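## Task

Take the yellow sponge off the counter and set it inside the bin marked N2 so that no part of it overhangs the bin's rim. Do not shift the bins. The robot must not topple or finish leaning, or the task fails. The sponge has to stay in the bin on its own at the end; it does not count if only the robot holds it there.

## Robot and tools

ROBOT. A Hello Robot Stretch 3 with a single arm: a two-wheel differential base (0.33 m long, 0.34 m wide), a vertical mast carrying a lift, and a telescoping arm that reaches out to the robot's RIGHT side, ending in a wrist (yaw, pitch, roll) and a two-finger gripper. To move the gripper forward or back, drive the base. The base turns about a point midway between the wheels, 0.05 m behind its front edge. With the arm in and the wrist folded, a turn sweeps a 0.28 m radius; an unfolded level gripper reaches past that. A loose object may occasionally get nudged by something outside the robot.

FRAMES. Base frame: origin on the floor between the drive wheels, x forward, y left, z up. hand_pose is reported in this frame, at the point where closed fingertips meet; with all wrist joints at 0 its x axis is up, y points back along the arm toward the mast, z toward the rear. Odometry frame = base frame at the start of the scene; base_odometry counts wheel turns only, so slip shows up as travel; heading is positive left, -3.142 to 3.142.

TOOL execute_actions. Arguments: "actions" (a list with exactly one action, or empty to just read state and images) and optional "cameras" (list from head_camera, nav_camera, wrist_camera, all; omitted/null/["all"] gives all, [] gives none). An action may contain:
- "base": exactly one key. {"translate_m": d} is a relative straight drive of d metres from the base's last reported position, forward positive, range -1 to 1. {"rotate_rad": d} is a relative on-the-spot turn, left (counter-clockwise seen from above) positive, range -3.2 to 3.2. No sideways motion exists.
- "joints": a single object of absolute targets keyed by joint name (one arm, so one set): lift_m 0 to 1.1 (arm height on the mast, metres); arm_m 0 to 0.52 (extension, metres); wrist_yaw_rad -1.345 to 4.42 (0 along the arm, positive swings toward the front, 3.0 folds over the base); wrist_pitch_rad -1.57 to 0.451 (0 level, negative tips fingertips downward); wrist_roll_rad -2.911 to 2.911 (0 = fingers side by side and level); gripper_m -0.089 to 0.179 (larger is wider; real fingertip gap is about 0.007 m less when nearly shut, 0.025 m less fully open, zero under 0.007); head_pan_rad -3.953 to 1.73 (0 forward, positive left, -1.57 looks along the arm); head_tilt_rad -1.53 to 0.419 (0 level, negative down). Done tolerances: lift/arm/gripper ±0.004, wrist yaw/roll and head ±0.02, pitch ±0.05.
- "contact_limits": {"arm_m": effort %} from 1 to 100; the arm motion halts with contact_stop when its effort reaches that value (negative when retracting). Too small stops immediately; values above the maximum are clipped. It also caps holding force until the next action.
Motions in an action start together. An omitted joint or base may still be driving toward an older target. Unknown keys or out-of-range numbers reject the whole call and nothing moves. An action lasts at most 15 s. If a result reports a stop, any later execute_actions, wait or finished_scene calls in the same reply are skipped.

TOOL wait: {"seconds": 0 to 10}; commands nothing, returns state and images. TOOL zoom_image: {"camera": name, "region": [x0, y0, x1, y1]} in pixels of that camera's latest full image, origin top-left, at most 504 by 504. TOOL finished_scene: {"scene": current scene number}; irreversible, ends the scene after the last command has been held and reports success, then gives the next task.

RESULTS. base_status / joint_status: done (for the base, wheels turned the commanded amount even if slipping), off_target (resting away from target, possibly still pushing), contact_stop, time_out, torque_fault (old target dropped; joint holds where it stopped unless slack or off). Lift and arm stop and go slack when pressing firmly; a slack lift can sink under load or keep pressing, and closing on a surface lifts it. Base, wrist and head have no contact stop. A wrist servo overloaded for several seconds switches off for 10 s. on_its_own describes uncommanded behaviour; "held at" is the target held, not the position. motor_effort is % of max (bracketed = peak of last action), biased and noisy; positive wheel effort means forward push; an out-of-rest-range note means pushing or carrying. lidar_m: 12 ranges in metres, 30 degree sectors, 1st straight ahead then counter-clockwise (4th left, 7th behind, 10th right), plane 0.17 m high, 0.15 to 12 m, "-" nothing; misses clear or thin objects and tabletops; mast and low lift hide some sectors. wrist_depth_mm (45 to 1000) and head_depth_mm (280 to 4000, head image is sideways): 7x7 median depths from top left. base_tilt in degrees (forward/right positive), turned_by_wheels and turned_by_imu since last result; all carry a fixed bias up to about 4 degrees. The pictures line lists image order.

SPEED. Full base speed (0.30 m/s, 1.9 rad/s) only when stowed: lift_m under 0.30, arm_m under 0.03, wrist_yaw_rad over 2.54; otherwise 0.10 m/s, 0.63 rad/s.

GRIPPING. Close to a gripper_m smaller than the object's width (smaller = firmer, but a stall guard eases off, so slippery items may slide). Open at least 0.02 above the contact value to let go. Neither the reading nor done proves a grasp; check the cameras. To re-squeeze, send a different value.

AVOID. Fold or unfold the wrist only with lift_m 0.32 to 0.95, wrist_pitch_rad -0.4 and roll near 0; once folded, lift may go down to 0.25. With yaw below -0.4 keep pitch at -0.5 or lower. Arm pushes against rigid things with the gripper above about 0.45 m can tip the robot, worse with a raised contact limit or a second push. Don't drive while gripping or pressing on something fixed, and avoid snagging furniture, especially reversing. If tilted, reverse the last move in small steps, free the gripper, and lower lift_m to about 0.2. Drops, slams, hard hits and strong pushes are penalised; leave the bins undisturbed and release the sponge fully inside the bin.

Each tool is called after "Emit:" as name([rows], argument=value, ...), one row to a line, values as JSON.

## Session

Emit:
execute_actions(actions=[])

Scene clock: 0.00 s.
base_odometry: x=+0.000 y=+0.000 heading=+0.000 (m, m, rad; odometry frame)
turned_by_wheels: +0.000 (rad since the last result)
turned_by_imu: +0.000 (rad since the last result)
base_tilt: forward=+0.9 right=-0.1 (deg)
lidar_m: 3.04 2.97 1.44 1.08 1.06 1.09 1.46 0.81 0.83 1.14 2.73 2.72
head_depth_mm: 1943 3002 3445 3560 3362 3033 2077 / 1937 3027 3932 - - 3064 2103 / 1921 2971 - - - 3102 2106 / 1888 2694 3809 3856 3811 3156 2109 / 1877 2661 3674 3640 3624 3165 2157 / 1849 2636 3421 3380 3389 3063 2160 / 1848 2571 3233 3245 3141 3181 2195
base_status: not commanded
joint_positions: lift_m=+0.426 arm_m=-0.001 wrist_yaw_rad=+3.072 wrist_pitch_rad=-0.572 wrist_roll_rad=+0.012 gripper_m=+0.037 head_pan_rad=-0.019 head_tilt_rad=-0.015
joint_status: not commanded
motor_effort: left_wheel=+0 right_wheel=+0 lift_m=+19 arm_m=+1 wrist_yaw_rad=-1 wrist_pitch_rad=+6 wrist_roll_rad=+0 gripper_m=+0 head_pan_rad=+0 head_tilt_rad=+3 (%)
hand_pose: x=-0.0071 y=+0.0582 z=+0.4054 quat_wxyz=(+0.224, +0.688, +0.175, +0.667) (m; base frame)
wrist_depth_mm: 795 901 - - - - - / 852 941 - - - - - / 843 859 877 913 926 943 960 / 720 730 726 760 764 776 782 / 612 634 643 651 668 664 673 / 540 556 - - 568 598 591 / 502 - - - 516 520 526
pictures: head_camera (sideways: a quarter turn clockwise sets it upright), nav_camera (sideways: a quarter turn counterclockwise sets it upright), wrist_camera
Images, in order (width x height): head_camera 896x504, nav_camera 672x504, wrist_camera 644x364.

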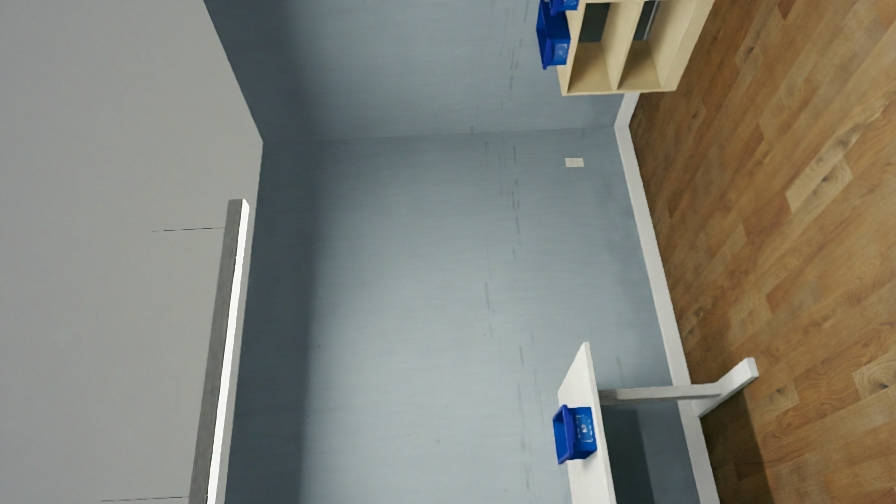

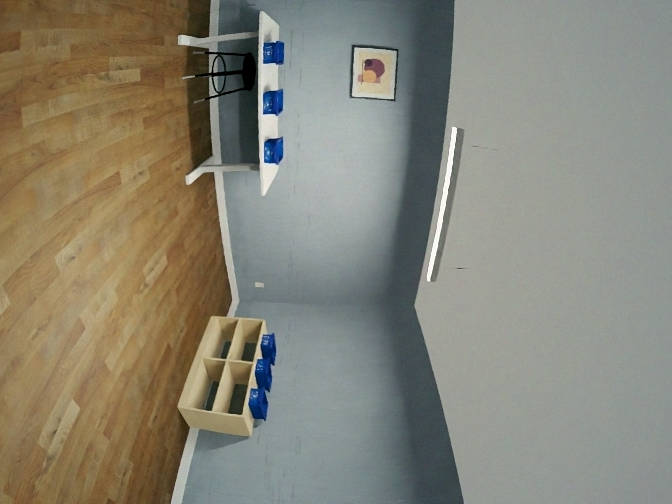

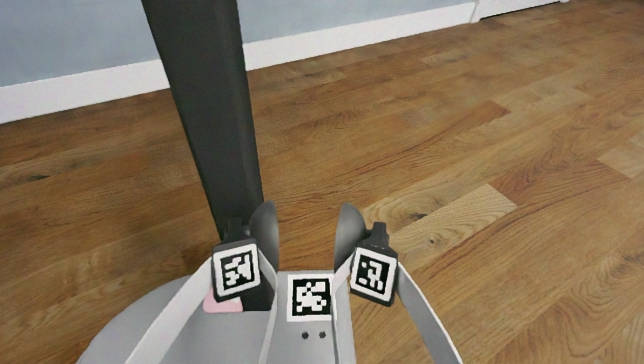

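Emit:
execute_actions([
  {"joints":{"head_pan_rad":-2.2,"head_tilt_rad":-0.5}},
])

Scene clock: 3.30 s.
base_odometry: x=+0.000 y=+0.000 heading=+0.000 (m, m, rad; odometry frame)
turned_by_wheels: +0.000 (rad since the last result)
turned_by_imu: -0.001 (rad since the last result)
base_tilt: forward=+0.9 right=-0.1 (deg)
lidar_m: 3.02 2.97 1.45 1.08 1.06 1.09 1.46 0.81 0.83 1.15 2.73 2.72
head_depth_mm: 1146 1235 1315 1428 1639 1527 1267 / 1200 1305 1263 899 1002 1177 1279 / 1247 1356 1306 923 1020 1165 1282 / 1309 1432 1319 976 1089 1258 1289 / 1371 1497 1342 1026 1168 1355 1300 / 1449 1596 1249 1089 1262 1499 1307 / 1525 1684 1396 1172 1373 1552 1306
base_status: not commanded
joint_positions: lift_m=+0.426 arm_m=-0.001 wrist_yaw_rad=+3.072 wrist_pitch_rad=-0.572 wrist_roll_rad=+0.012 gripper_m=+0.037 head_pan_rad=-2.193 head_tilt_rad=-0.494
joint_status: all done
motor_effort: left_wheel=+0(0) right_wheel=+0(0) lift_m=+20(19) arm_m=+1(0) wrist_yaw_rad=+0(1) wrist_pitch_rad=+6(6) wrist_roll_rad=+0(0) gripper_m=+0(0) head_pan_rad=-3(28) head_tilt_rad=-3(33) (%)
hand_pose: x=-0.0071 y=+0.0582 z=+0.4054 quat_wxyz=(+0.224, +0.688, +0.175, +0.667) (m; base frame)
wrist_depth_mm: 801 877 - - - - - / 858 924 - - - - - / 833 872 925 925 910 952 940 / 723 733 746 766 766 792 785 / 635 644 630 641 662 673 692 / 549 566 - - 580 590 584 / 494 - - - 507 524 530
pictures: head_camera (sideways: a quarter turn clockwise sets it upright), nav_camera (sideways: a quarter turn counterclockwise sets it upright), wrist_camera
Images, in order (width x height): head_camera 896x504, nav_camera 672x504, wrist_camera 644x364.

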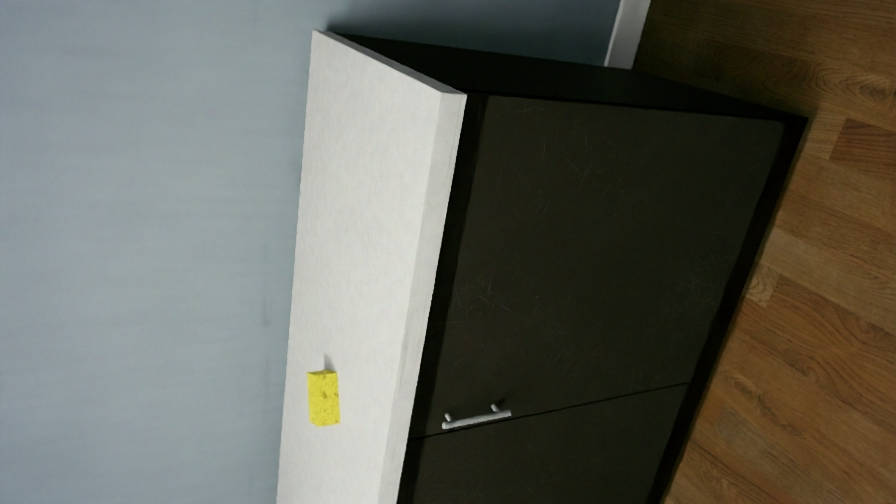

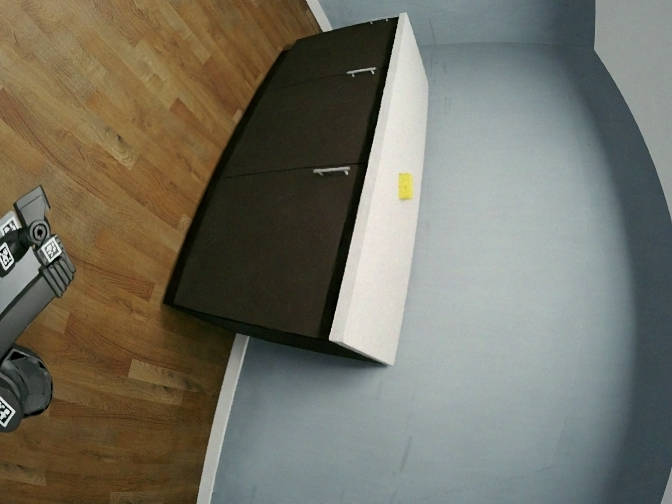

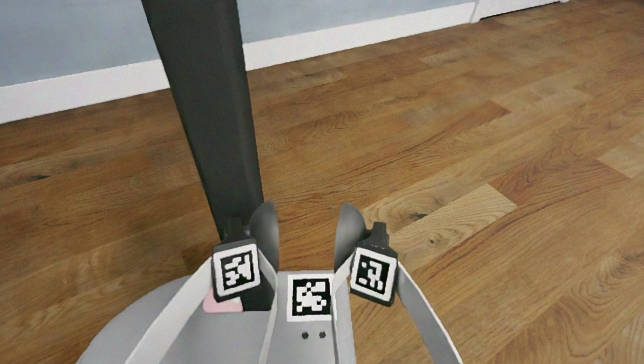

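Emit:
execute_actions([
  {"base":{"rotate_rad":-1.48},"joints":{"lift_m":0.9,"wrist_pitch_rad":-0.4}},
], cameras=[])

Emit:
execute_actions([
  {"base":{"translate_m":0.75},"joints":{"wrist_yaw_rad":1.0}},
], cameras=[])

Emit:
execute_actions([
  {"base":{"rotate_rad":0.45},"joints":{"lift_m":1.08,"wrist_yaw_rad":0,"gripper_m":0.17,"head_pan_rad":-1.57,"head_tilt_rad":-0.6}},
])

Scene clock: 13.93 s.
base_odometry: x=+0.000 y=+0.000 heading=-1.480 (m, m, rad; odometry frame)
turned_by_wheels: -1.480 (rad since the last result)
turned_by_imu: -1.474 (rad since the last result)
base_tilt: forward=+1.0 right=-0.2 (deg)
lidar_m: 1.27 2.72 2.72 3.03 2.83 1.33 1.06 1.04 1.13 1.43 0.81 0.85
head_depth_mm: 859 925 1003 1102 1214 1359 1340 / 905 976 1069 1173 1319 1440 - / 944 1033 1137 1262 1425 1544 - / 1009 1099 1219 1357 1553 1644 - / 1063 1181 1304 1475 1700 1640 - / 1133 1259 1416 1619 1840 1597 - / 1220 1361 1544 1741 1899 1604 1343
base_status: done
joint_positions: lift_m=+0.900 arm_m=-0.001 wrist_yaw_rad=+3.072 wrist_pitch_rad=-0.422 wrist_roll_rad=+0.012 gripper_m=+0.037 head_pan_rad=-2.193 head_tilt_rad=-0.494
joint_status: all done
motor_effort: left_wheel=+2(8) right_wheel=-3(7) lift_m=+26(26) arm_m=+0(0) wrist_yaw_rad=-1(2) wrist_pitch_rad=+11(10) wrist_roll_rad=+0(0) gripper_m=-1(0) head_pan_rad=-3(2) head_tilt_rad=-2(4) (%)
hand_pose: x=-0.0056 y=+0.0795 z=+0.9113 quat_wxyz=(+0.173, +0.700, +0.123, +0.682) (m; base frame)
wrist_depth_mm: - - - - - - - / - - - - - - - / - - - - - - - / - - - - - - - / - - - - - - - / - - - - - - - / 991 - - - - - -
pictures: none
No camera images: the call's "cameras" was empty. Leave "cameras" out to get every camera's image.

Scene clock: 22.60 s.
base_odometry: x=+0.068 y=-0.747 heading=-1.480 (m, m, rad; odometry frame)
turned_by_wheels: +0.000 (rad since the last result)
turned_by_imu: +0.001 (rad since the last result)
base_tilt: forward=+1.0 right=-0.2 (deg)
lidar_m: 0.78 2.04 2.21 2.82 3.40 2.20 1.76 1.73 0.63 0.50 0.49 0.53
head_depth_mm: 1447 1560 1700 1862 1952 1542 1329 / 1524 1648 1800 1987 1962 1605 - / 1608 1769 1918 2133 1991 1660 - / 1685 1868 2029 2228 2004 1677 - / 1584 1687 1828 1924 1956 1589 - / 1375 1458 1540 1571 750 802 - / 1228 1289 1356 852 656 693 721
base_status: done
joint_positions: lift_m=+0.900 arm_m=-0.001 wrist_yaw_rad=+1.002 wrist_pitch_rad=-0.422 wrist_roll_rad=+0.012 gripper_m=+0.037 head_pan_rad=-2.193 head_tilt_rad=-0.494
joint_status: all done
motor_effort: left_wheel=+2(10) right_wheel=-3(4) lift_m=+26(25) arm_m=+1(0) wrist_yaw_rad=-2(4) wrist_pitch_rad=+10(10) wrist_roll_rad=+0(0) gripper_m=+0(0) head_pan_rad=-3(3) head_tilt_rad=-3(3) (%)
hand_pose: x=+0.1671 y=-0.2645 z=+0.9113 quat_wxyz=(+0.675, +0.463, -0.539, +0.199) (m; base frame)
wrist_depth_mm: 631 526 546 588 466 677 627 / 797 546 394 360 373 387 407 / - 639 464 347 287 275 279 / - 816 544 412 324 252 226 / - - 703 484 349 297 248 / - - 789 556 384 327 274 / - - 998 653 479 363 296
pictures: none
No camera images: the call's "cameras" was empty. Leave "cameras" out to get every camera's image.

Scene clock: 25.07 s.
base_odometry: x=+0.068 y=-0.747 heading=-1.030 (m, m, rad; odometry frame)
turned_by_wheels: +0.450 (rad since the last result)
turned_by_imu: +0.447 (rad since the last result)
base_tilt: forward=+0.9 right=-0.1 (deg)
lidar_m: 2.05 2.15 2.80 3.13 2.35 1.78 1.73 0.67 0.50 0.49 0.51 0.72
head_depth_mm: 898 - - - - - 935 / 904 - - - - - 949 / 906 - - - - 785 916 / 916 1010 959 725 639 743 922 / 921 1021 1000 725 626 743 923 / 925 1024 1006 703 626 749 926 / 923 1028 1021 707 629 749 934
base_status: done
joint_positions: lift_m=+1.080 arm_m=-0.001 wrist_yaw_rad=+0.002 wrist_pitch_rad=-0.422 wrist_roll_rad=+0.012 gripper_m=+0.170 head_pan_rad=-1.577 head_tilt_rad=-0.593
joint_status: all done
motor_effort: left_wheel=-2(7) right_wheel=+3(8) lift_m=+25(25) arm_m=+0(0) wrist_yaw_rad=-1(2) wrist_pitch_rad=+10(11) wrist_roll_rad=+0(0) gripper_m=+0(93) head_pan_rad=+2(24) head_tilt_rad=-4(17) (%)
hand_pose: x=-0.0211 y=-0.3677 z=+1.0914 quat_wxyz=(+0.688, +0.148, -0.695, -0.149) (m; base frame)
wrist_depth_mm: 816 828 797 793 758 765 724 / 804 837 849 866 829 838 799 / 590 603 592 641 670 686 906 / 468 477 488 500 521 518 540 / 389 400 405 418 418 437 431 / 373 375 364 372 364 - 363 / 528 507 483 479 456 458 434
pictures: head_camera (sideways: a quarter turn clockwise sets it upright), nav_camera (sideways: a quarter turn counterclockwise sets it upright), wrist_camera
Images, in order (width x height): head_camera 896x504, nav_camera 672x504, wrist_camera 644x364.

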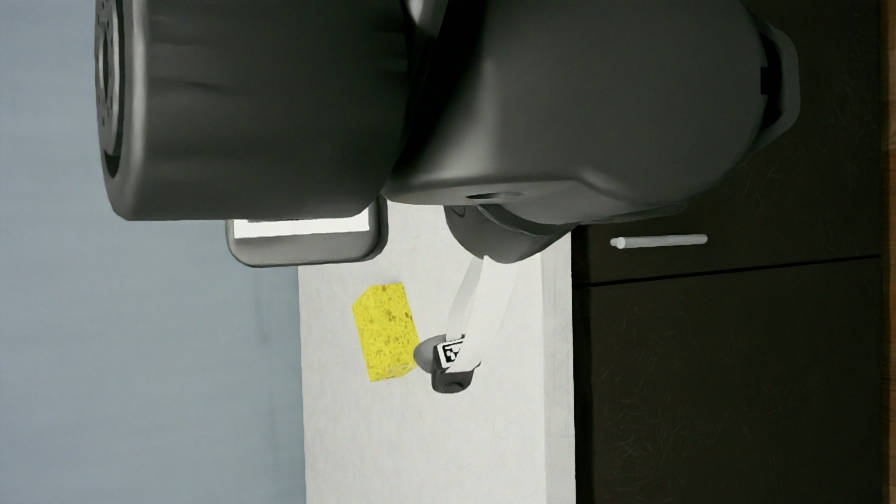

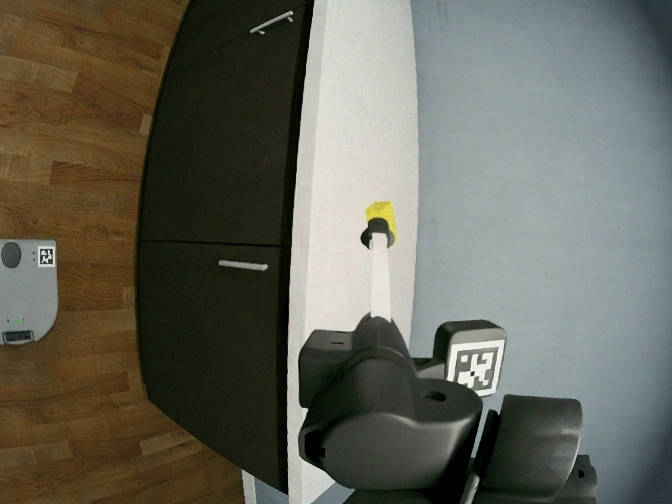

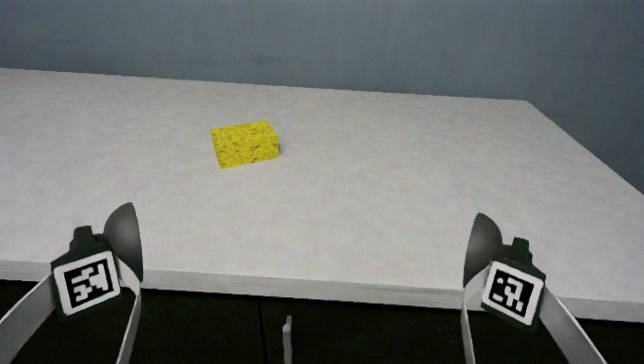

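Emit:
execute_actions([
  {"base":{"translate_m":0.04},"joints":{"lift_m":1.0,"arm_m":0.3,"wrist_yaw_rad":0.4,"gripper_m":0.179}},
])

Scene clock: 30.57 s.
base_odometry: x=+0.089 y=-0.781 heading=-1.030 (m, m, rad; odometry frame)
turned_by_wheels: +0.000 (rad since the last result)
turned_by_imu: -0.001 (rad since the last result)
base_tilt: forward=+1.1 right=+0.0 (deg)
lidar_m: 2.00 2.11 2.79 3.23 2.40 1.82 1.77 0.67 0.51 0.49 0.51 0.72
head_depth_mm: 909 978 854 673 621 740 915 / 914 981 859 677 620 741 918 / 917 984 - 683 625 743 921 / 918 998 - 687 625 746 923 / 920 1021 999 695 628 746 926 / 926 1028 1015 700 629 747 930 / 931 1028 1022 707 631 753 935
base_status: done
joint_positions: lift_m=+1.000 arm_m=+0.300 wrist_yaw_rad=+0.399 wrist_pitch_rad=-0.422 wrist_roll_rad=+0.012 gripper_m=+0.179 head_pan_rad=-1.577 head_tilt_rad=-0.593
joint_status: all done
motor_effort: left_wheel=-3(4) right_wheel=+1(8) lift_m=+14(23) arm_m=+5(6) wrist_yaw_rad=+1(0) wrist_pitch_rad=+10(10) wrist_roll_rad=+0(0) gripper_m=+0(51) head_pan_rad=+2(2) head_tilt_rad=-5(4) (%)
hand_pose: x=+0.0656 y=-0.6510 z=+1.0123 quat_wxyz=(+0.704, +0.282, -0.652, -0.010) (m; base frame)
wrist_depth_mm: 872 791 674 567 519 466 420 / 590 599 634 626 567 497 447 / 439 443 457 467 482 502 470 / 347 352 357 368 367 381 396 / 292 292 294 239 284 319 315 / - 248 250 245 248 - 267 / 213 215 216 220 224 227 231
pictures: head_camera (sideways: a quarter turn clockwise sets it upright), nav_camera (sideways: a quarter turn counterclockwise sets it upright), wrist_camera
Images, in order (width x height): head_camera 896x504, nav_camera 672x504, wrist_camera 644x364.

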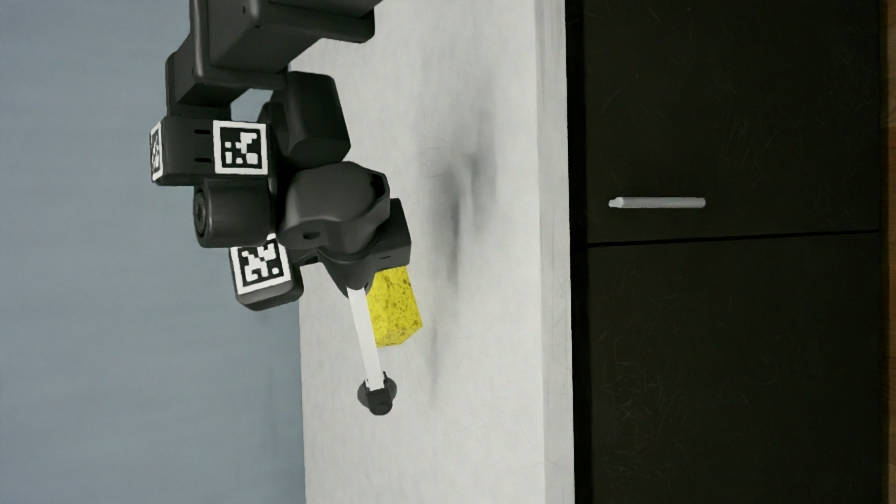

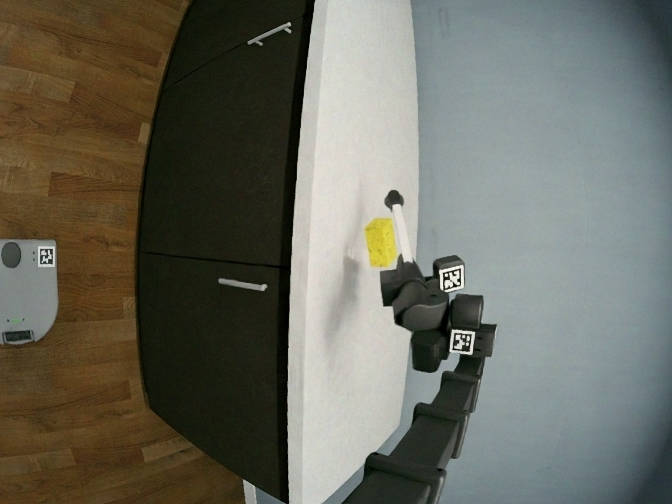

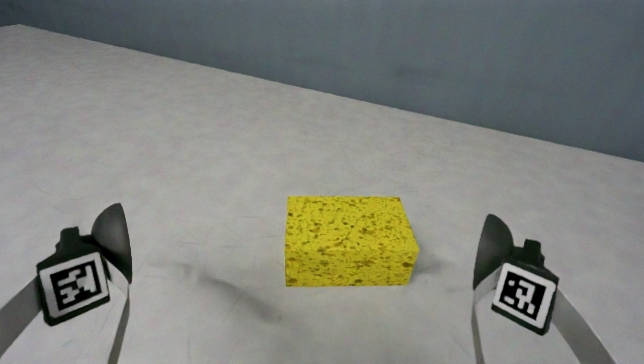

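Emit:
execute_actions([
  {"joints":{"arm_m":0.37}},
], cameras=[])

Emit:
execute_actions([
  {"joints":{"lift_m":0.945}},
], cameras=["wrist_camera","head_camera"])

Scene clock: 34.40 s.
base_odometry: x=+0.089 y=-0.781 heading=-1.030 (m, m, rad; odometry frame)
turned_by_wheels: +0.000 (rad since the last result)
turned_by_imu: -0.001 (rad since the last result)
base_tilt: forward=+1.1 right=-0.1 (deg)
lidar_m: 2.00 2.11 2.78 3.24 2.41 1.82 1.77 0.67 0.51 0.49 0.52 0.72
head_depth_mm: 915 981 851 672 621 743 916 / 914 971 908 680 624 742 920 / 917 - 868 683 625 743 922 / 922 991 830 687 626 745 927 / 924 1024 999 695 627 748 925 / 926 1026 1045 702 630 751 932 / 928 1031 1024 706 631 752 934
base_status: not commanded
joint_positions: lift_m=+1.000 arm_m=+0.370 wrist_yaw_rad=+0.399 wrist_pitch_rad=-0.422 wrist_roll_rad=+0.012 gripper_m=+0.179 head_pan_rad=-1.577 head_tilt_rad=-0.593
joint_status: all done
motor_effort: left_wheel=-3(3) right_wheel=+3(2) lift_m=+14(13) arm_m=+4(5) wrist_yaw_rad=+0(0) wrist_pitch_rad=+10(10) wrist_roll_rad=+0(0) gripper_m=+0(0) head_pan_rad=+1(1) head_tilt_rad=-4(4) (%)
hand_pose: x=+0.0656 y=-0.7210 z=+1.0123 quat_wxyz=(+0.704, +0.282, -0.652, -0.010) (m; base frame)
wrist_depth_mm: 807 676 584 514 448 406 366 / 589 590 606 565 484 433 390 / 432 444 449 467 489 465 422 / 345 350 360 362 375 378 385 / 292 290 296 299 304 320 316 / - 244 235 200 255 - 268 / 211 214 185 183 218 225 230
pictures: none
No camera images: the call's "cameras" was empty. Leave "cameras" out to get every camera's image.

Scene clock: 35.73 s.
base_odometry: x=+0.089 y=-0.781 heading=-1.030 (m, m, rad; odometry frame)
turned_by_wheels: +0.000 (rad since the last result)
turned_by_imu: +0.000 (rad since the last result)
base_tilt: forward=+0.9 right=-0.1 (deg)
lidar_m: 2.00 2.10 2.79 3.23 2.40 1.82 1.77 0.68 0.51 0.49 0.51 0.72
head_depth_mm: 911 1014 1077 623 621 740 914 / 915 998 - 679 623 742 915 / 918 1001 - 684 623 745 920 / 918 1020 - 662 625 747 921 / 923 1020 993 694 627 746 926 / 923 1031 1011 699 628 749 929 / 928 1033 1021 707 631 753 934
base_status: not commanded
joint_positions: lift_m=+0.945 arm_m=+0.370 wrist_yaw_rad=+0.399 wrist_pitch_rad=-0.422 wrist_roll_rad=+0.012 gripper_m=+0.179 head_pan_rad=-1.577 head_tilt_rad=-0.593
joint_status: all done
motor_effort: left_wheel=-2(3) right_wheel=+2(2) lift_m=+13(14) arm_m=+3(4) wrist_yaw_rad=+0(1) wrist_pitch_rad=+10(10) wrist_roll_rad=+0(0) gripper_m=+0(0) head_pan_rad=+1(1) head_tilt_rad=-3(4) (%)
hand_pose: x=+0.0656 y=-0.7210 z=+0.9573 quat_wxyz=(+0.704, +0.282, -0.652, -0.010) (m; base frame)
wrist_depth_mm: 674 668 586 507 453 408 369 / 436 448 474 493 491 432 391 / 321 329 343 354 360 371 394 / 257 264 268 276 281 289 295 / 221 219 168 163 214 241 237 / - 186 150 148 160 - 200 / 159 160 160 164 166 170 174
pictures: head_camera (sideways: a quarter turn clockwise sets it upright), wrist_camera
Images, in order (width x height): head_camera 896x504, wrist_camera 644x364.

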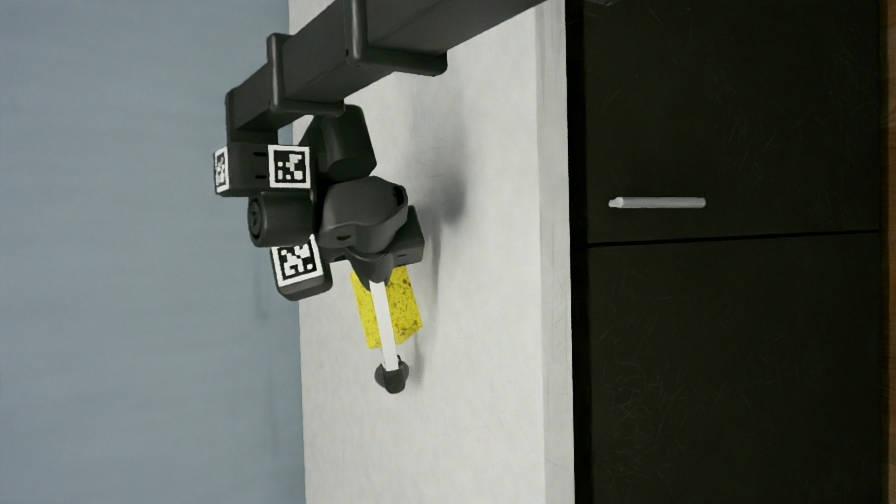

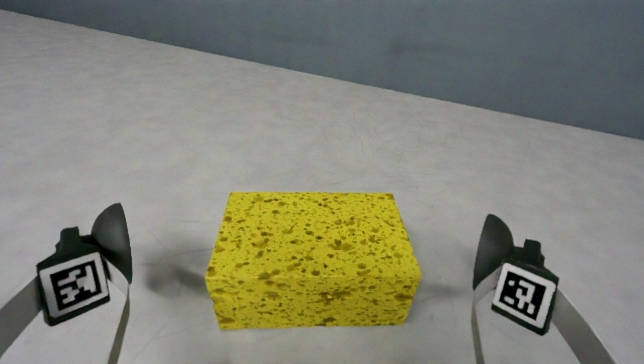

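Emit:
execute_actions([
  {"joints":{"lift_m":0.92,"arm_m":0.38}},
], cameras=[])

Emit:
execute_actions([
  {"joints":{"gripper_m":0.05}},
], cameras=[])

Emit:
execute_actions([
  {"joints":{"lift_m":1.0,"head_pan_rad":0.9,"head_tilt_rad":-0.2}},
])

Emit:
zoom_image(camera="head_camera", region=[350,0,550,504])

Scene clock: 40.57 s.
base_odometry: x=+0.089 y=-0.781 heading=-1.030 (m, m, rad; odometry frame)
turned_by_wheels: +0.000 (rad since the last result)
turned_by_imu: -0.001 (rad since the last result)
base_tilt: forward=+1.1 right=-0.2 (deg)
lidar_m: 2.00 2.11 2.79 3.22 2.41 1.82 1.77 0.67 0.51 0.49 0.51 0.72
head_depth_mm: 913 1010 1012 - 629 741 915 / 916 1012 - 679 623 743 920 / 922 1015 - 658 625 744 920 / 919 1016 1085 659 627 747 923 / 922 1019 996 694 627 749 928 / 925 1029 1004 697 629 750 927 / 929 1030 1025 706 630 752 934
base_status: not commanded
joint_positions: lift_m=+0.920 arm_m=+0.380 wrist_yaw_rad=+0.399 wrist_pitch_rad=-0.422 wrist_roll_rad=+0.012 gripper_m=+0.179 head_pan_rad=-1.577 head_tilt_rad=-0.593
joint_status: all done
motor_effort: left_wheel=-2(3) right_wheel=+2(2) lift_m=+14(13) arm_m=+4(7) wrist_yaw_rad=+0(1) wrist_pitch_rad=+10(10) wrist_roll_rad=+0(0) gripper_m=-1(0) head_pan_rad=+1(1) head_tilt_rad=-5(4) (%)
hand_pose: x=+0.0656 y=-0.7310 z=+0.9323 quat_wxyz=(+0.704, +0.282, -0.652, -0.010) (m; base frame)
wrist_depth_mm: 584 593 561 504 440 395 360 / 372 385 402 419 443 415 387 / 277 282 289 298 307 314 320 / 221 221 163 158 232 243 248 / 188 185 127 130 137 205 202 / - 156 129 132 143 - 170 / 136 137 138 140 142 143 147
pictures: none
No camera images: the call's "cameras" was empty. Leave "cameras" out to get every camera's image.

Scene clock: 42.33 s.
base_odometry: x=+0.089 y=-0.781 heading=-1.030 (m, m, rad; odometry frame)
turned_by_wheels: +0.000 (rad since the last result)
turned_by_imu: +0.000 (rad since the last result)
base_tilt: forward=+1.0 right=-0.2 (deg)
lidar_m: 2.00 2.11 2.79 3.24 2.41 1.82 1.77 0.67 0.51 0.49 0.51 0.72
head_depth_mm: 913 1013 1012 - 629 743 915 / 915 1013 - 678 624 744 919 / 919 1014 - 658 625 744 921 / 921 1020 1093 661 625 746 924 / 923 1027 1000 671 627 748 928 / 927 1025 1008 701 628 751 931 / 927 1031 1025 708 630 751 934
base_status: not commanded
joint_positions: lift_m=+0.920 arm_m=+0.380 wrist_yaw_rad=+0.400 wrist_pitch_rad=-0.407 wrist_roll_rad=+0.012 gripper_m=+0.052 head_pan_rad=-1.577 head_tilt_rad=-0.593
joint_status: all done
motor_effort: left_wheel=-1(2) right_wheel=+2(2) lift_m=+13(13) arm_m=+4(4) wrist_yaw_rad=+0(0) wrist_pitch_rad=+4(10) wrist_roll_rad=+0(0) gripper_m=-30(100) head_pan_rad=+2(2) head_tilt_rad=-4(4) (%)
hand_pose: x=+0.0663 y=-0.7326 z=+0.9355 quat_wxyz=(+0.704, +0.278, -0.654, -0.005) (m; base frame)
wrist_depth_mm: 632 631 565 498 440 395 362 / 396 403 427 442 458 424 380 / 288 293 304 315 323 330 343 / 225 231 166 164 238 252 258 / 186 191 130 133 136 204 208 / 159 160 137 138 141 172 174 / - 140 141 143 146 148 150
pictures: none
No camera images: the call's "cameras" was empty. Leave "cameras" out to get every camera's image.

Scene clock: 44.13 s.
base_odometry: x=+0.089 y=-0.781 heading=-1.030 (m, m, rad; odometry frame)
turned_by_wheels: +0.000 (rad since the last result)
turned_by_imu: +0.000 (rad since the last result)
base_tilt: forward=+0.9 right=-0.1 (deg)
lidar_m: 2.00 2.10 2.80 3.23 2.40 1.82 1.77 0.68 0.51 0.49 0.51 0.72
head_depth_mm: 2111 2198 2294 2357 2449 2121 1602 / 2336 2432 2557 2602 2580 2140 1611 / 2612 2771 2899 2892 2725 2141 1620 / 2855 3149 3364 3254 2981 2197 1635 / 2941 3728 3929 - 3231 2187 1640 / 2868 3719 3815 3990 3355 2213 1654 / 2828 3471 3584 3696 3419 2243 1669
base_status: not commanded
joint_positions: lift_m=+1.000 arm_m=+0.380 wrist_yaw_rad=+0.400 wrist_pitch_rad=-0.416 wrist_roll_rad=+0.012 gripper_m=+0.060 head_pan_rad=+0.893 head_tilt_rad=-0.211
joint_status: all done
on_its_own: gripper_m is held at +0.060, not at your +0.050, by its stall guard, which is still easing
motor_effort: left_wheel=-2(2) right_wheel=+2(2) lift_m=+26(26) arm_m=+4(4) wrist_yaw_rad=+0(0) wrist_pitch_rad=+8(8) wrist_roll_rad=+0(0) gripper_m=-7(30) head_pan_rad=+2(23) head_tilt_rad=+7(34) (%)
hand_pose: x=+0.0659 y=-0.7316 z=+1.0127 quat_wxyz=(+0.704, +0.280, -0.653, -0.008) (m; base frame)
wrist_depth_mm: 810 676 566 493 439 394 360 / 596 617 603 551 480 424 383 / 434 446 465 471 498 457 409 / 346 351 168 165 364 386 392 / 285 296 130 133 136 313 317 / 243 247 136 138 141 264 268 / 215 215 219 221 226 228 229
pictures: head_camera (sideways: a quarter turn clockwise sets it upright), nav_camera (sideways: a quarter turn counterclockwise sets it upright), wrist_camera
Images, in order (width x height): head_camera 896x504, nav_camera 672x504, wrist_camera 644x364.

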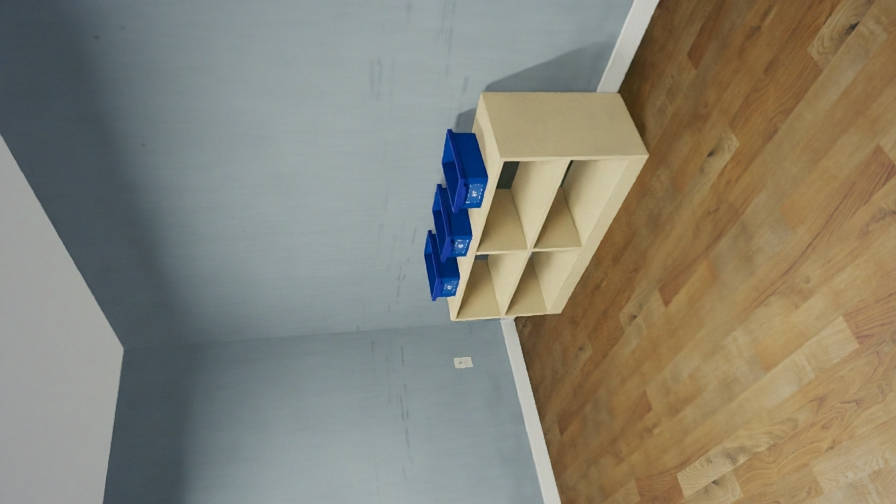

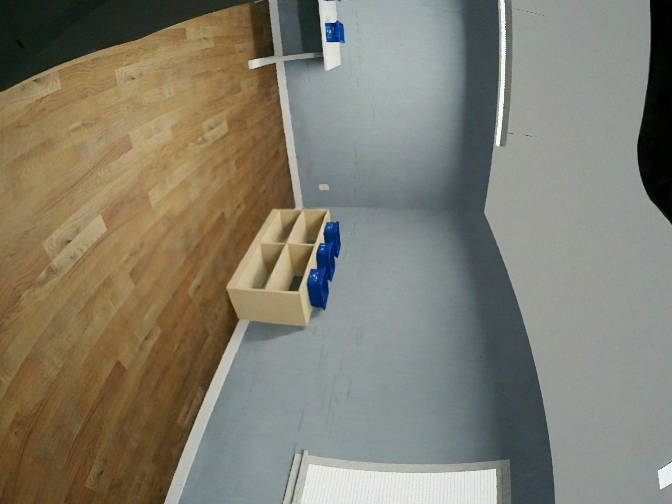

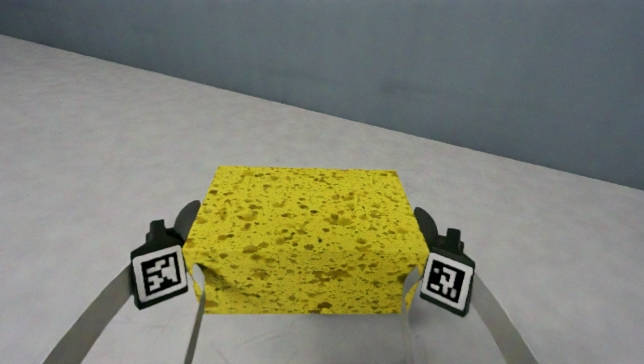

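Region (350, 0, 550, 504) of head_camera's 896x504 image, scaled by 1.000; it fills the left 200 columns of this view, and the rest is white.

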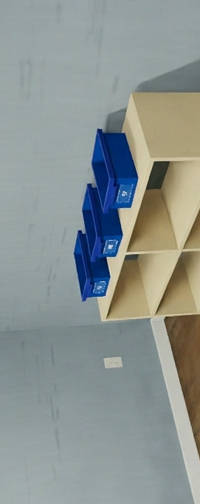

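Approach, stowed.

Emit:
execute_actions([
  {"base":{"rotate_rad":1.2},"joints":{"arm_m":0,"head_pan_rad":-0.6,"wrist_yaw_rad":1.5}},
], cameras=[])

Emit:
execute_actions([
  {"base":{"translate_m":1},"joints":{"lift_m":0.29,"wrist_yaw_rad":2.65}},
], cameras=[])

Emit:
execute_actions([
  {"base":{"translate_m":0.7}},
])

Scene clock: 51.00 s.
base_odometry: x=+0.089 y=-0.781 heading=+0.170 (m, m, rad; odometry frame)
turned_by_wheels: +1.200 (rad since the last result)
turned_by_imu: +1.193 (rad since the last result)
base_tilt: forward=+1.0 right=-0.1 (deg)
lidar_m: 3.30 3.22 2.13 1.78 1.77 0.60 0.49 0.49 0.55 0.87 2.00 2.24
head_depth_mm: 1817 1871 1941 2030 2122 2100 1599 / 1925 2009 2112 2196 2282 2136 1610 / 2072 2144 2283 2356 2484 2171 1626 / 2250 2353 2463 2605 2701 2173 1644 / 2428 2550 2702 2742 2555 2197 1654 / 2655 2797 2983 3006 2853 2200 1662 / 2841 3118 3318 3342 3197 2255 1662
base_status: done
joint_positions: lift_m=+1.000 arm_m=+0.000 wrist_yaw_rad=+1.500 wrist_pitch_rad=-0.416 wrist_roll_rad=+0.011 gripper_m=+0.068 head_pan_rad=-0.593 head_tilt_rad=-0.211
joint_status: all done
on_its_own: gripper_m is held at +0.067, not at your +0.050, by its stall guard, which is not easing now
motor_effort: left_wheel=-2(10) right_wheel=+2(10) lift_m=+26(25) arm_m=-3(3) wrist_yaw_rad=-1(3) wrist_pitch_rad=+8(8) wrist_roll_rad=+0(0) gripper_m=-22(22) head_pan_rad=-3(26) head_tilt_rad=+6(7) (%)
hand_pose: x=+0.2027 y=-0.1613 z=+1.0127 quat_wxyz=(+0.604, +0.581, -0.410, +0.361) (m; base frame)
wrist_depth_mm: - - - - - - - / - - - - - - - / - - - - - - - / - - 168 164 - - - / - - 130 134 136 - - / - - 136 139 140 - - / - - - - - - -
pictures: none
No camera images: the call's "cameras" was empty. Leave "cameras" out to get every camera's image.

Scene clock: 60.43 s.
base_odometry: x=+1.074 y=-0.612 heading=+0.170 (m, m, rad; odometry frame)
turned_by_wheels: +0.000 (rad since the last result)
turned_by_imu: +0.001 (rad since the last result)
base_tilt: forward=+0.9 right=-0.2 (deg)
lidar_m: 2.71 2.29 2.36 2.09 2.09 2.35 1.44 1.44 1.60 1.69 1.63 1.48
head_depth_mm: 1511 1553 1637 1711 1781 1847 1597 / 1614 1683 1764 1826 1803 1777 1608 / 1739 1810 1901 1985 1772 1860 1621 / 1869 1976 2072 2170 1975 1947 1637 / 2046 2142 2247 2355 2022 2067 1659 / 2220 2360 2509 2672 2355 2222 1651 / 2448 2650 2836 2938 2978 2231 1676
base_status: done
joint_positions: lift_m=+0.290 arm_m=+0.000 wrist_yaw_rad=+2.649 wrist_pitch_rad=-0.418 wrist_roll_rad=+0.011 gripper_m=+0.068 head_pan_rad=-0.593 head_tilt_rad=-0.210
joint_status: all done
on_its_own: gripper_m is held at +0.067, not at your +0.050, by its stall guard, which is not easing now
motor_effort: left_wheel=-3(7) right_wheel=+3(10) lift_m=+13(24) arm_m=-3(3) wrist_yaw_rad=+1(1) wrist_pitch_rad=+8(8) wrist_roll_rad=+0(0) gripper_m=-21(21) head_pan_rad=-3(3) head_tilt_rad=+6(7) (%)
hand_pose: x=+0.0849 y=+0.0524 z=+0.3031 quat_wxyz=(+0.311, +0.710, -0.028, +0.631) (m; base frame)
wrist_depth_mm: - - - - - - - / - - - - - - - / 827 837 883 910 927 942 985 / 669 672 167 165 702 742 761 / 577 574 130 133 136 600 615 / - - 135 138 141 509 515 / - - 415 422 430 437 434
pictures: none
No camera images: the call's "cameras" was empty. Leave "cameras" out to get every camera's image.

Scene clock: 64.47 s.
base_odometry: x=+1.764 y=-0.494 heading=+0.170 (m, m, rad; odometry frame)
turned_by_wheels: +0.000 (rad since the last result)
turned_by_imu: +0.001 (rad since the last result)
base_tilt: forward=+1.1 right=-0.2 (deg)
lidar_m: 2.06 1.67 1.98 2.29 2.31 2.59 2.11 2.09 1.76 1.47 1.07 1.26
head_depth_mm: 1312 1361 1421 1474 1482 1315 1351 / 1397 1463 1521 1594 1530 1436 1421 / 1499 1561 1647 1734 1509 1441 1474 / 1638 1700 1809 1884 1618 1768 1593 / 1781 1866 1977 2073 1842 1807 1655 / 1943 2067 2171 2301 2491 2226 1666 / 2105 2196 2250 2321 2363 2254 1668
base_status: done
joint_positions: lift_m=+0.290 arm_m=+0.000 wrist_yaw_rad=+2.649 wrist_pitch_rad=-0.418 wrist_roll_rad=+0.011 gripper_m=+0.068 head_pan_rad=-0.593 head_tilt_rad=-0.210
joint_status: not commanded
on_its_own: gripper_m is held at +0.067, not at your +0.050, by its stall guard, which is not easing now
motor_effort: left_wheel=-2(8) right_wheel=+2(10) lift_m=+15(14) arm_m=-3(2) wrist_yaw_rad=+0(1) wrist_pitch_rad=+9(8) wrist_roll_rad=+0(0) gripper_m=-22(21) head_pan_rad=-3(3) head_tilt_rad=+7(6) (%)
hand_pose: x=+0.0849 y=+0.0524 z=+0.3031 quat_wxyz=(+0.311, +0.710, -0.028, +0.631) (m; base frame)
wrist_depth_mm: - - - - - - - / - - - - - - - / 831 855 873 905 940 947 979 / 660 663 168 165 688 752 767 / 561 577 130 133 136 590 607 / - - 136 138 140 508 504 / - - 415 418 429 434 447
pictures: head_camera (sideways: a quarter turn clockwise sets it upright), nav_camera (sideways: a quarter turn counterclockwise sets it upright), wrist_camera
Images, in order (width x height): head_camera 896x504, nav_camera 672x504, wrist_camera 644x364.

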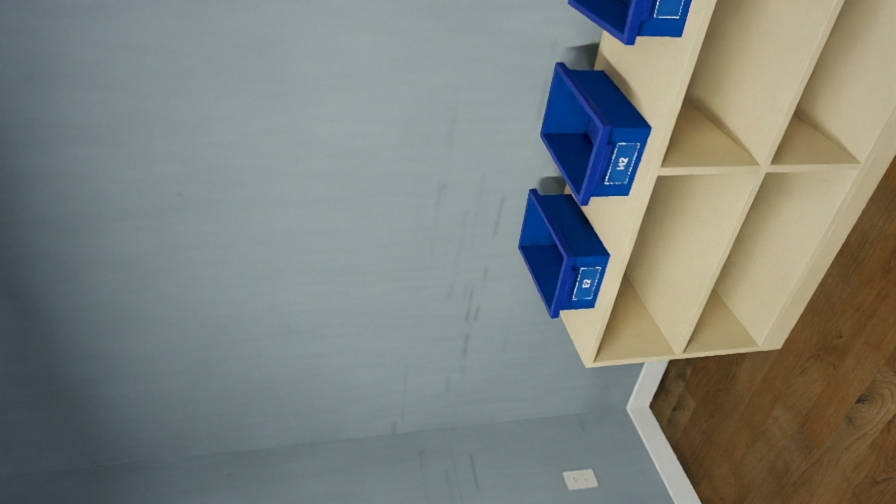

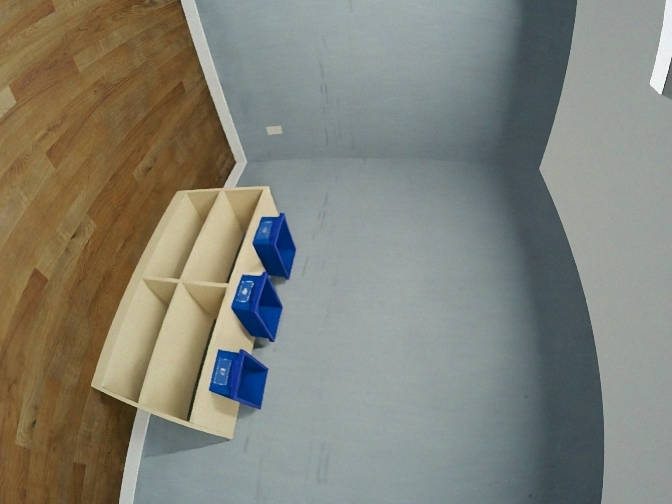

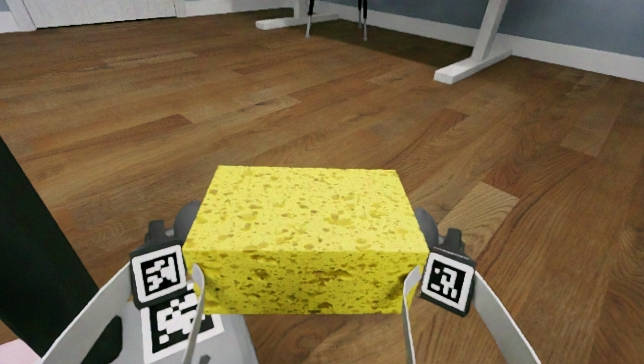

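E2, H2, and earlier something 7. Check the desk.

Emit:
execute_actions([
  {"joints":{"head_pan_rad":0.95}},
], cameras=["head_camera"])

Scene clock: 67.20 s.
base_odometry: x=+1.764 y=-0.494 heading=+0.170 (m, m, rad; odometry frame)
turned_by_wheels: +0.000 (rad since the last result)
turned_by_imu: -0.001 (rad since the last result)
base_tilt: forward=+1.1 right=-0.2 (deg)
lidar_m: 2.05 1.67 2.28 2.29 2.31 2.60 2.11 2.10 1.76 1.47 1.07 1.26
head_depth_mm: 1827 1889 1960 2043 1609 1949 1593 / 1919 2029 2098 2148 1520 2141 1614 / 2079 2159 2245 2330 2461 2168 1619 / 2252 2343 2456 2502 2388 2202 1643 / 2400 2516 2654 2676 2453 2200 1639 / 2561 2743 2877 2888 2925 2232 1659 / 2489 2546 2614 2694 2728 2248 1662
base_status: not commanded
joint_positions: lift_m=+0.290 arm_m=+0.000 wrist_yaw_rad=+2.649 wrist_pitch_rad=-0.418 wrist_roll_rad=+0.011 gripper_m=+0.068 head_pan_rad=+0.943 head_tilt_rad=-0.210
joint_status: all done
on_its_own: gripper_m is held at +0.067, not at your +0.050, by its stall guard, which is not easing now
motor_effort: left_wheel=-2(2) right_wheel=+2(2) lift_m=+13(14) arm_m=-3(3) wrist_yaw_rad=+0(0) wrist_pitch_rad=+9(8) wrist_roll_rad=+1(0) gripper_m=-22(22) head_pan_rad=+2(25) head_tilt_rad=+6(5) (%)
hand_pose: x=+0.0849 y=+0.0524 z=+0.3031 quat_wxyz=(+0.311, +0.710, -0.028, +0.631) (m; base frame)
wrist_depth_mm: - - - - - - - / - - - - - - - / 838 863 872 939 937 969 998 / 672 689 168 163 689 729 745 / 564 575 130 133 136 595 626 / - - 136 139 141 511 504 / - - 419 427 434 434 439
pictures: head_camera (sideways: a quarter turn clockwise sets it upright)
Images, in order (width x height): head_camera 896x504.

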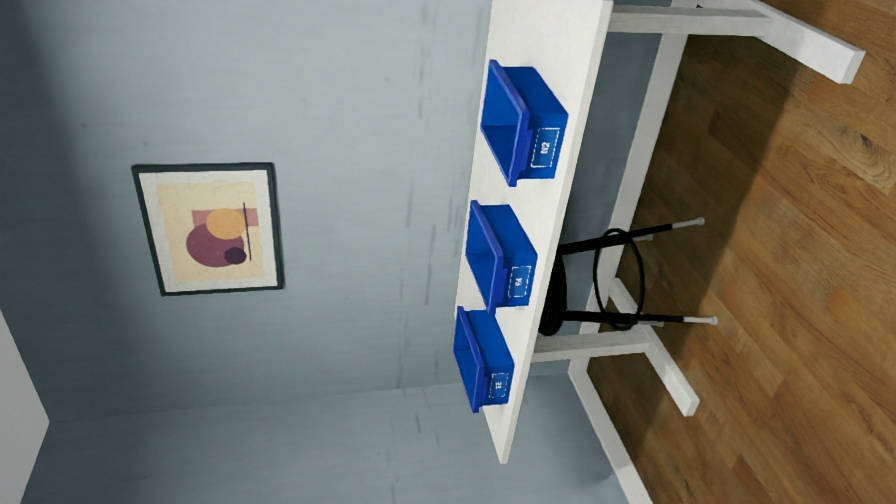

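Emit:
execute_actions([
  {"base":{"rotate_rad":1.02}},
], cameras=[])

Emit:
execute_actions([
  {"base":{"translate_m":1}},
], cameras=[])

Emit:
execute_actions([
  {"base":{"rotate_rad":0.87},"joints":{"lift_m":0.95,"wrist_yaw_rad":0,"head_pan_rad":-1.57,"head_tilt_rad":-0.7}},
])

Scene clock: 72.60 s.
base_odometry: x=+1.764 y=-0.494 heading=+1.190 (m, m, rad; odometry frame)
turned_by_wheels: +1.020 (rad since the last result)
turned_by_imu: +1.010 (rad since the last result)
base_tilt: forward=+0.9 right=-0.2 (deg)
lidar_m: 1.96 2.29 2.31 2.56 2.11 2.10 1.80 1.47 1.07 1.26 2.06 1.67
head_depth_mm: 1994 2088 2145 2246 2362 2138 1594 / 2013 2096 2199 2277 2359 2124 1617 / 2043 2128 2228 2324 2430 2153 1620 / 2053 2155 2241 2329 2451 2154 1636 / 2073 2161 2262 2375 2467 2183 1652 / 2100 2187 2277 2398 2512 2208 1666 / 2110 2193 2300 2404 2536 2258 1664
base_status: done
joint_positions: lift_m=+0.290 arm_m=+0.000 wrist_yaw_rad=+2.649 wrist_pitch_rad=-0.418 wrist_roll_rad=+0.011 gripper_m=+0.068 head_pan_rad=+0.943 head_tilt_rad=-0.210
joint_status: not commanded
on_its_own: gripper_m is held at +0.067, not at your +0.050, by its stall guard, which is not easing now
motor_effort: left_wheel=-3(10) right_wheel=+2(11) lift_m=+14(13) arm_m=-3(3) wrist_yaw_rad=+0(0) wrist_pitch_rad=+8(9) wrist_roll_rad=+0(0) gripper_m=-22(22) head_pan_rad=+2(2) head_tilt_rad=+6(6) (%)
hand_pose: x=+0.0849 y=+0.0524 z=+0.3031 quat_wxyz=(+0.311, +0.710, -0.028, +0.631) (m; base frame)
wrist_depth_mm: - - - - - - - / - - - - - - - / 824 843 886 872 939 971 935 / 659 681 168 165 697 725 748 / 559 573 129 133 138 598 611 / - - 135 139 140 499 508 / - - 422 422 424 436 436
pictures: none
No camera images: the call's "cameras" was empty. Leave "cameras" out to get every camera's image.

Scene clock: 77.70 s.
base_odometry: x=+2.136 y=+0.434 heading=+1.190 (m, m, rad; odometry frame)
turned_by_wheels: +0.000 (rad since the last result)
turned_by_imu: +0.002 (rad since the last result)
base_tilt: forward=+1.0 right=-0.2 (deg)
lidar_m: 0.96 1.66 1.64 1.85 2.89 2.87 2.58 1.85 1.71 1.56 0.85 1.28
head_depth_mm: 1430 1483 1562 1619 1687 1787 1598 / 1435 1491 1540 1611 1703 1775 1600 / 1443 1494 1565 1627 1716 1803 1625 / 1453 1515 1587 1642 1739 1821 1643 / 1472 1522 1590 1662 1753 1832 1647 / 1478 1533 1605 1687 1791 1864 1659 / 1498 1559 1643 1718 1813 1891 1667
base_status: done
joint_positions: lift_m=+0.290 arm_m=+0.000 wrist_yaw_rad=+2.649 wrist_pitch_rad=-0.418 wrist_roll_rad=+0.011 gripper_m=+0.068 head_pan_rad=+0.943 head_tilt_rad=-0.210
joint_status: not commanded
on_its_own: gripper_m is held at +0.067, not at your +0.050, by its stall guard, which is not easing now
motor_effort: left_wheel=-3(9) right_wheel=+2(11) lift_m=+14(14) arm_m=-3(3) wrist_yaw_rad=+0(0) wrist_pitch_rad=+8(8) wrist_roll_rad=+0(0) gripper_m=-21(22) head_pan_rad=+2(2) head_tilt_rad=+5(5) (%)
hand_pose: x=+0.0849 y=+0.0524 z=+0.3031 quat_wxyz=(+0.311, +0.710, -0.028, +0.631) (m; base frame)
wrist_depth_mm: - - - - - - - / - - - - - - - / 841 873 861 894 916 951 958 / 661 678 168 164 704 744 749 / 561 569 130 133 138 603 587 / - - 136 138 141 502 501 / - - 416 425 429 435 440
pictures: none
No camera images: the call's "cameras" was empty. Leave "cameras" out to get every camera's image.

Scene clock: 84.53 s.
base_odometry: x=+2.136 y=+0.434 heading=+2.059 (m, m, rad; odometry frame)
turned_by_wheels: +0.870 (rad since the last result)
turned_by_imu: +0.863 (rad since the last result)
base_tilt: forward=+1.0 right=-0.1 (deg)
lidar_m: 1.65 1.71 2.36 2.87 2.97 1.85 1.72 1.78 1.33 0.85 0.99 0.96
head_depth_mm: 1074 1204 1365 943 - - - / 1072 1211 1166 901 - - - / 1068 1209 1177 903 - - - / 1071 1200 1182 924 720 1334 1174 / 1070 1197 1195 808 791 1365 1178 / 1065 1202 1208 906 770 1380 1182 / 1063 1201 1217 886 777 1383 1182
base_status: done
joint_positions: lift_m=+0.950 arm_m=+0.000 wrist_yaw_rad=+0.002 wrist_pitch_rad=-0.418 wrist_roll_rad=+0.011 gripper_m=+0.068 head_pan_rad=-1.563 head_tilt_rad=-0.692
joint_status: all done
on_its_own: gripper_m is held at +0.067, not at your +0.050, by its stall guard, which is not easing now
motor_effort: left_wheel=-2(11) right_wheel=+3(9) lift_m=+25(27) arm_m=-2(3) wrist_yaw_rad=-3(2) wrist_pitch_rad=+8(9) wrist_roll_rad=+0(0) gripper_m=-21(22) head_pan_rad=-3(26) head_tilt_rad=-5(36) (%)
hand_pose: x=-0.0211 y=-0.3697 z=+0.9622 quat_wxyz=(+0.688, +0.147, -0.695, -0.147) (m; base frame)
wrist_depth_mm: 964 940 908 934 924 902 941 / 963 - 986 - - - - / 589 647 644 631 834 - - / 459 571 168 165 596 - - / 438 485 129 133 136 - - / 431 427 135 139 140 459 - / - - - - - - -
pictures: head_camera (sideways: a quarter turn clockwise sets it upright), nav_camera (sideways: a quarter turn counterclockwise sets it upright), wrist_camera
Images, in order (width x height): head_camera 896x504, nav_camera 672x504, wrist_camera 644x364.

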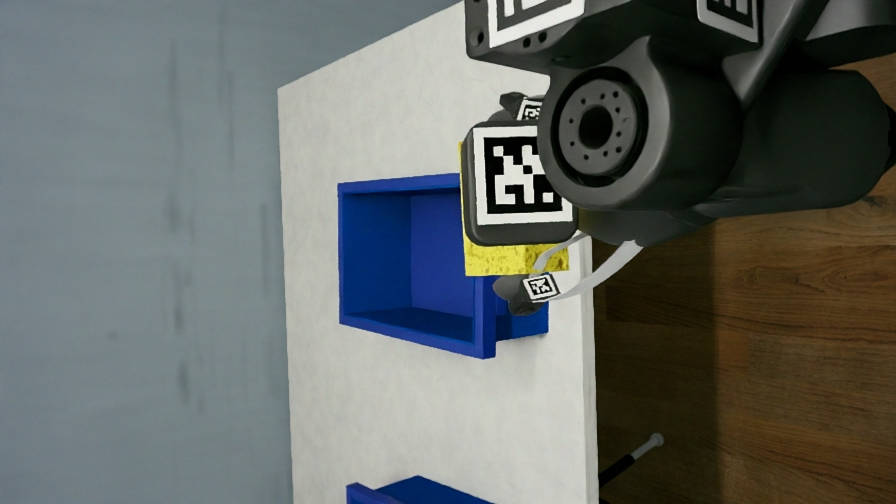

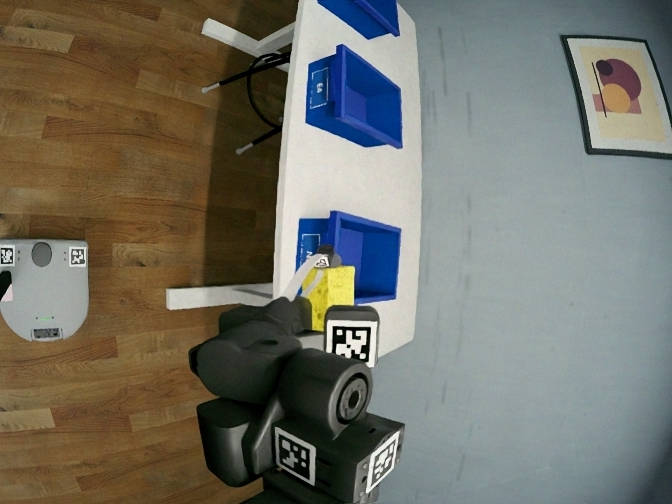

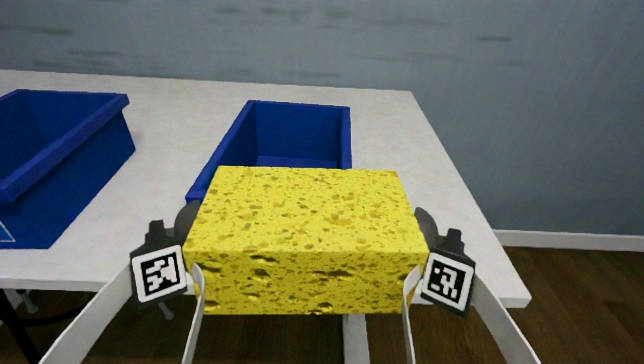

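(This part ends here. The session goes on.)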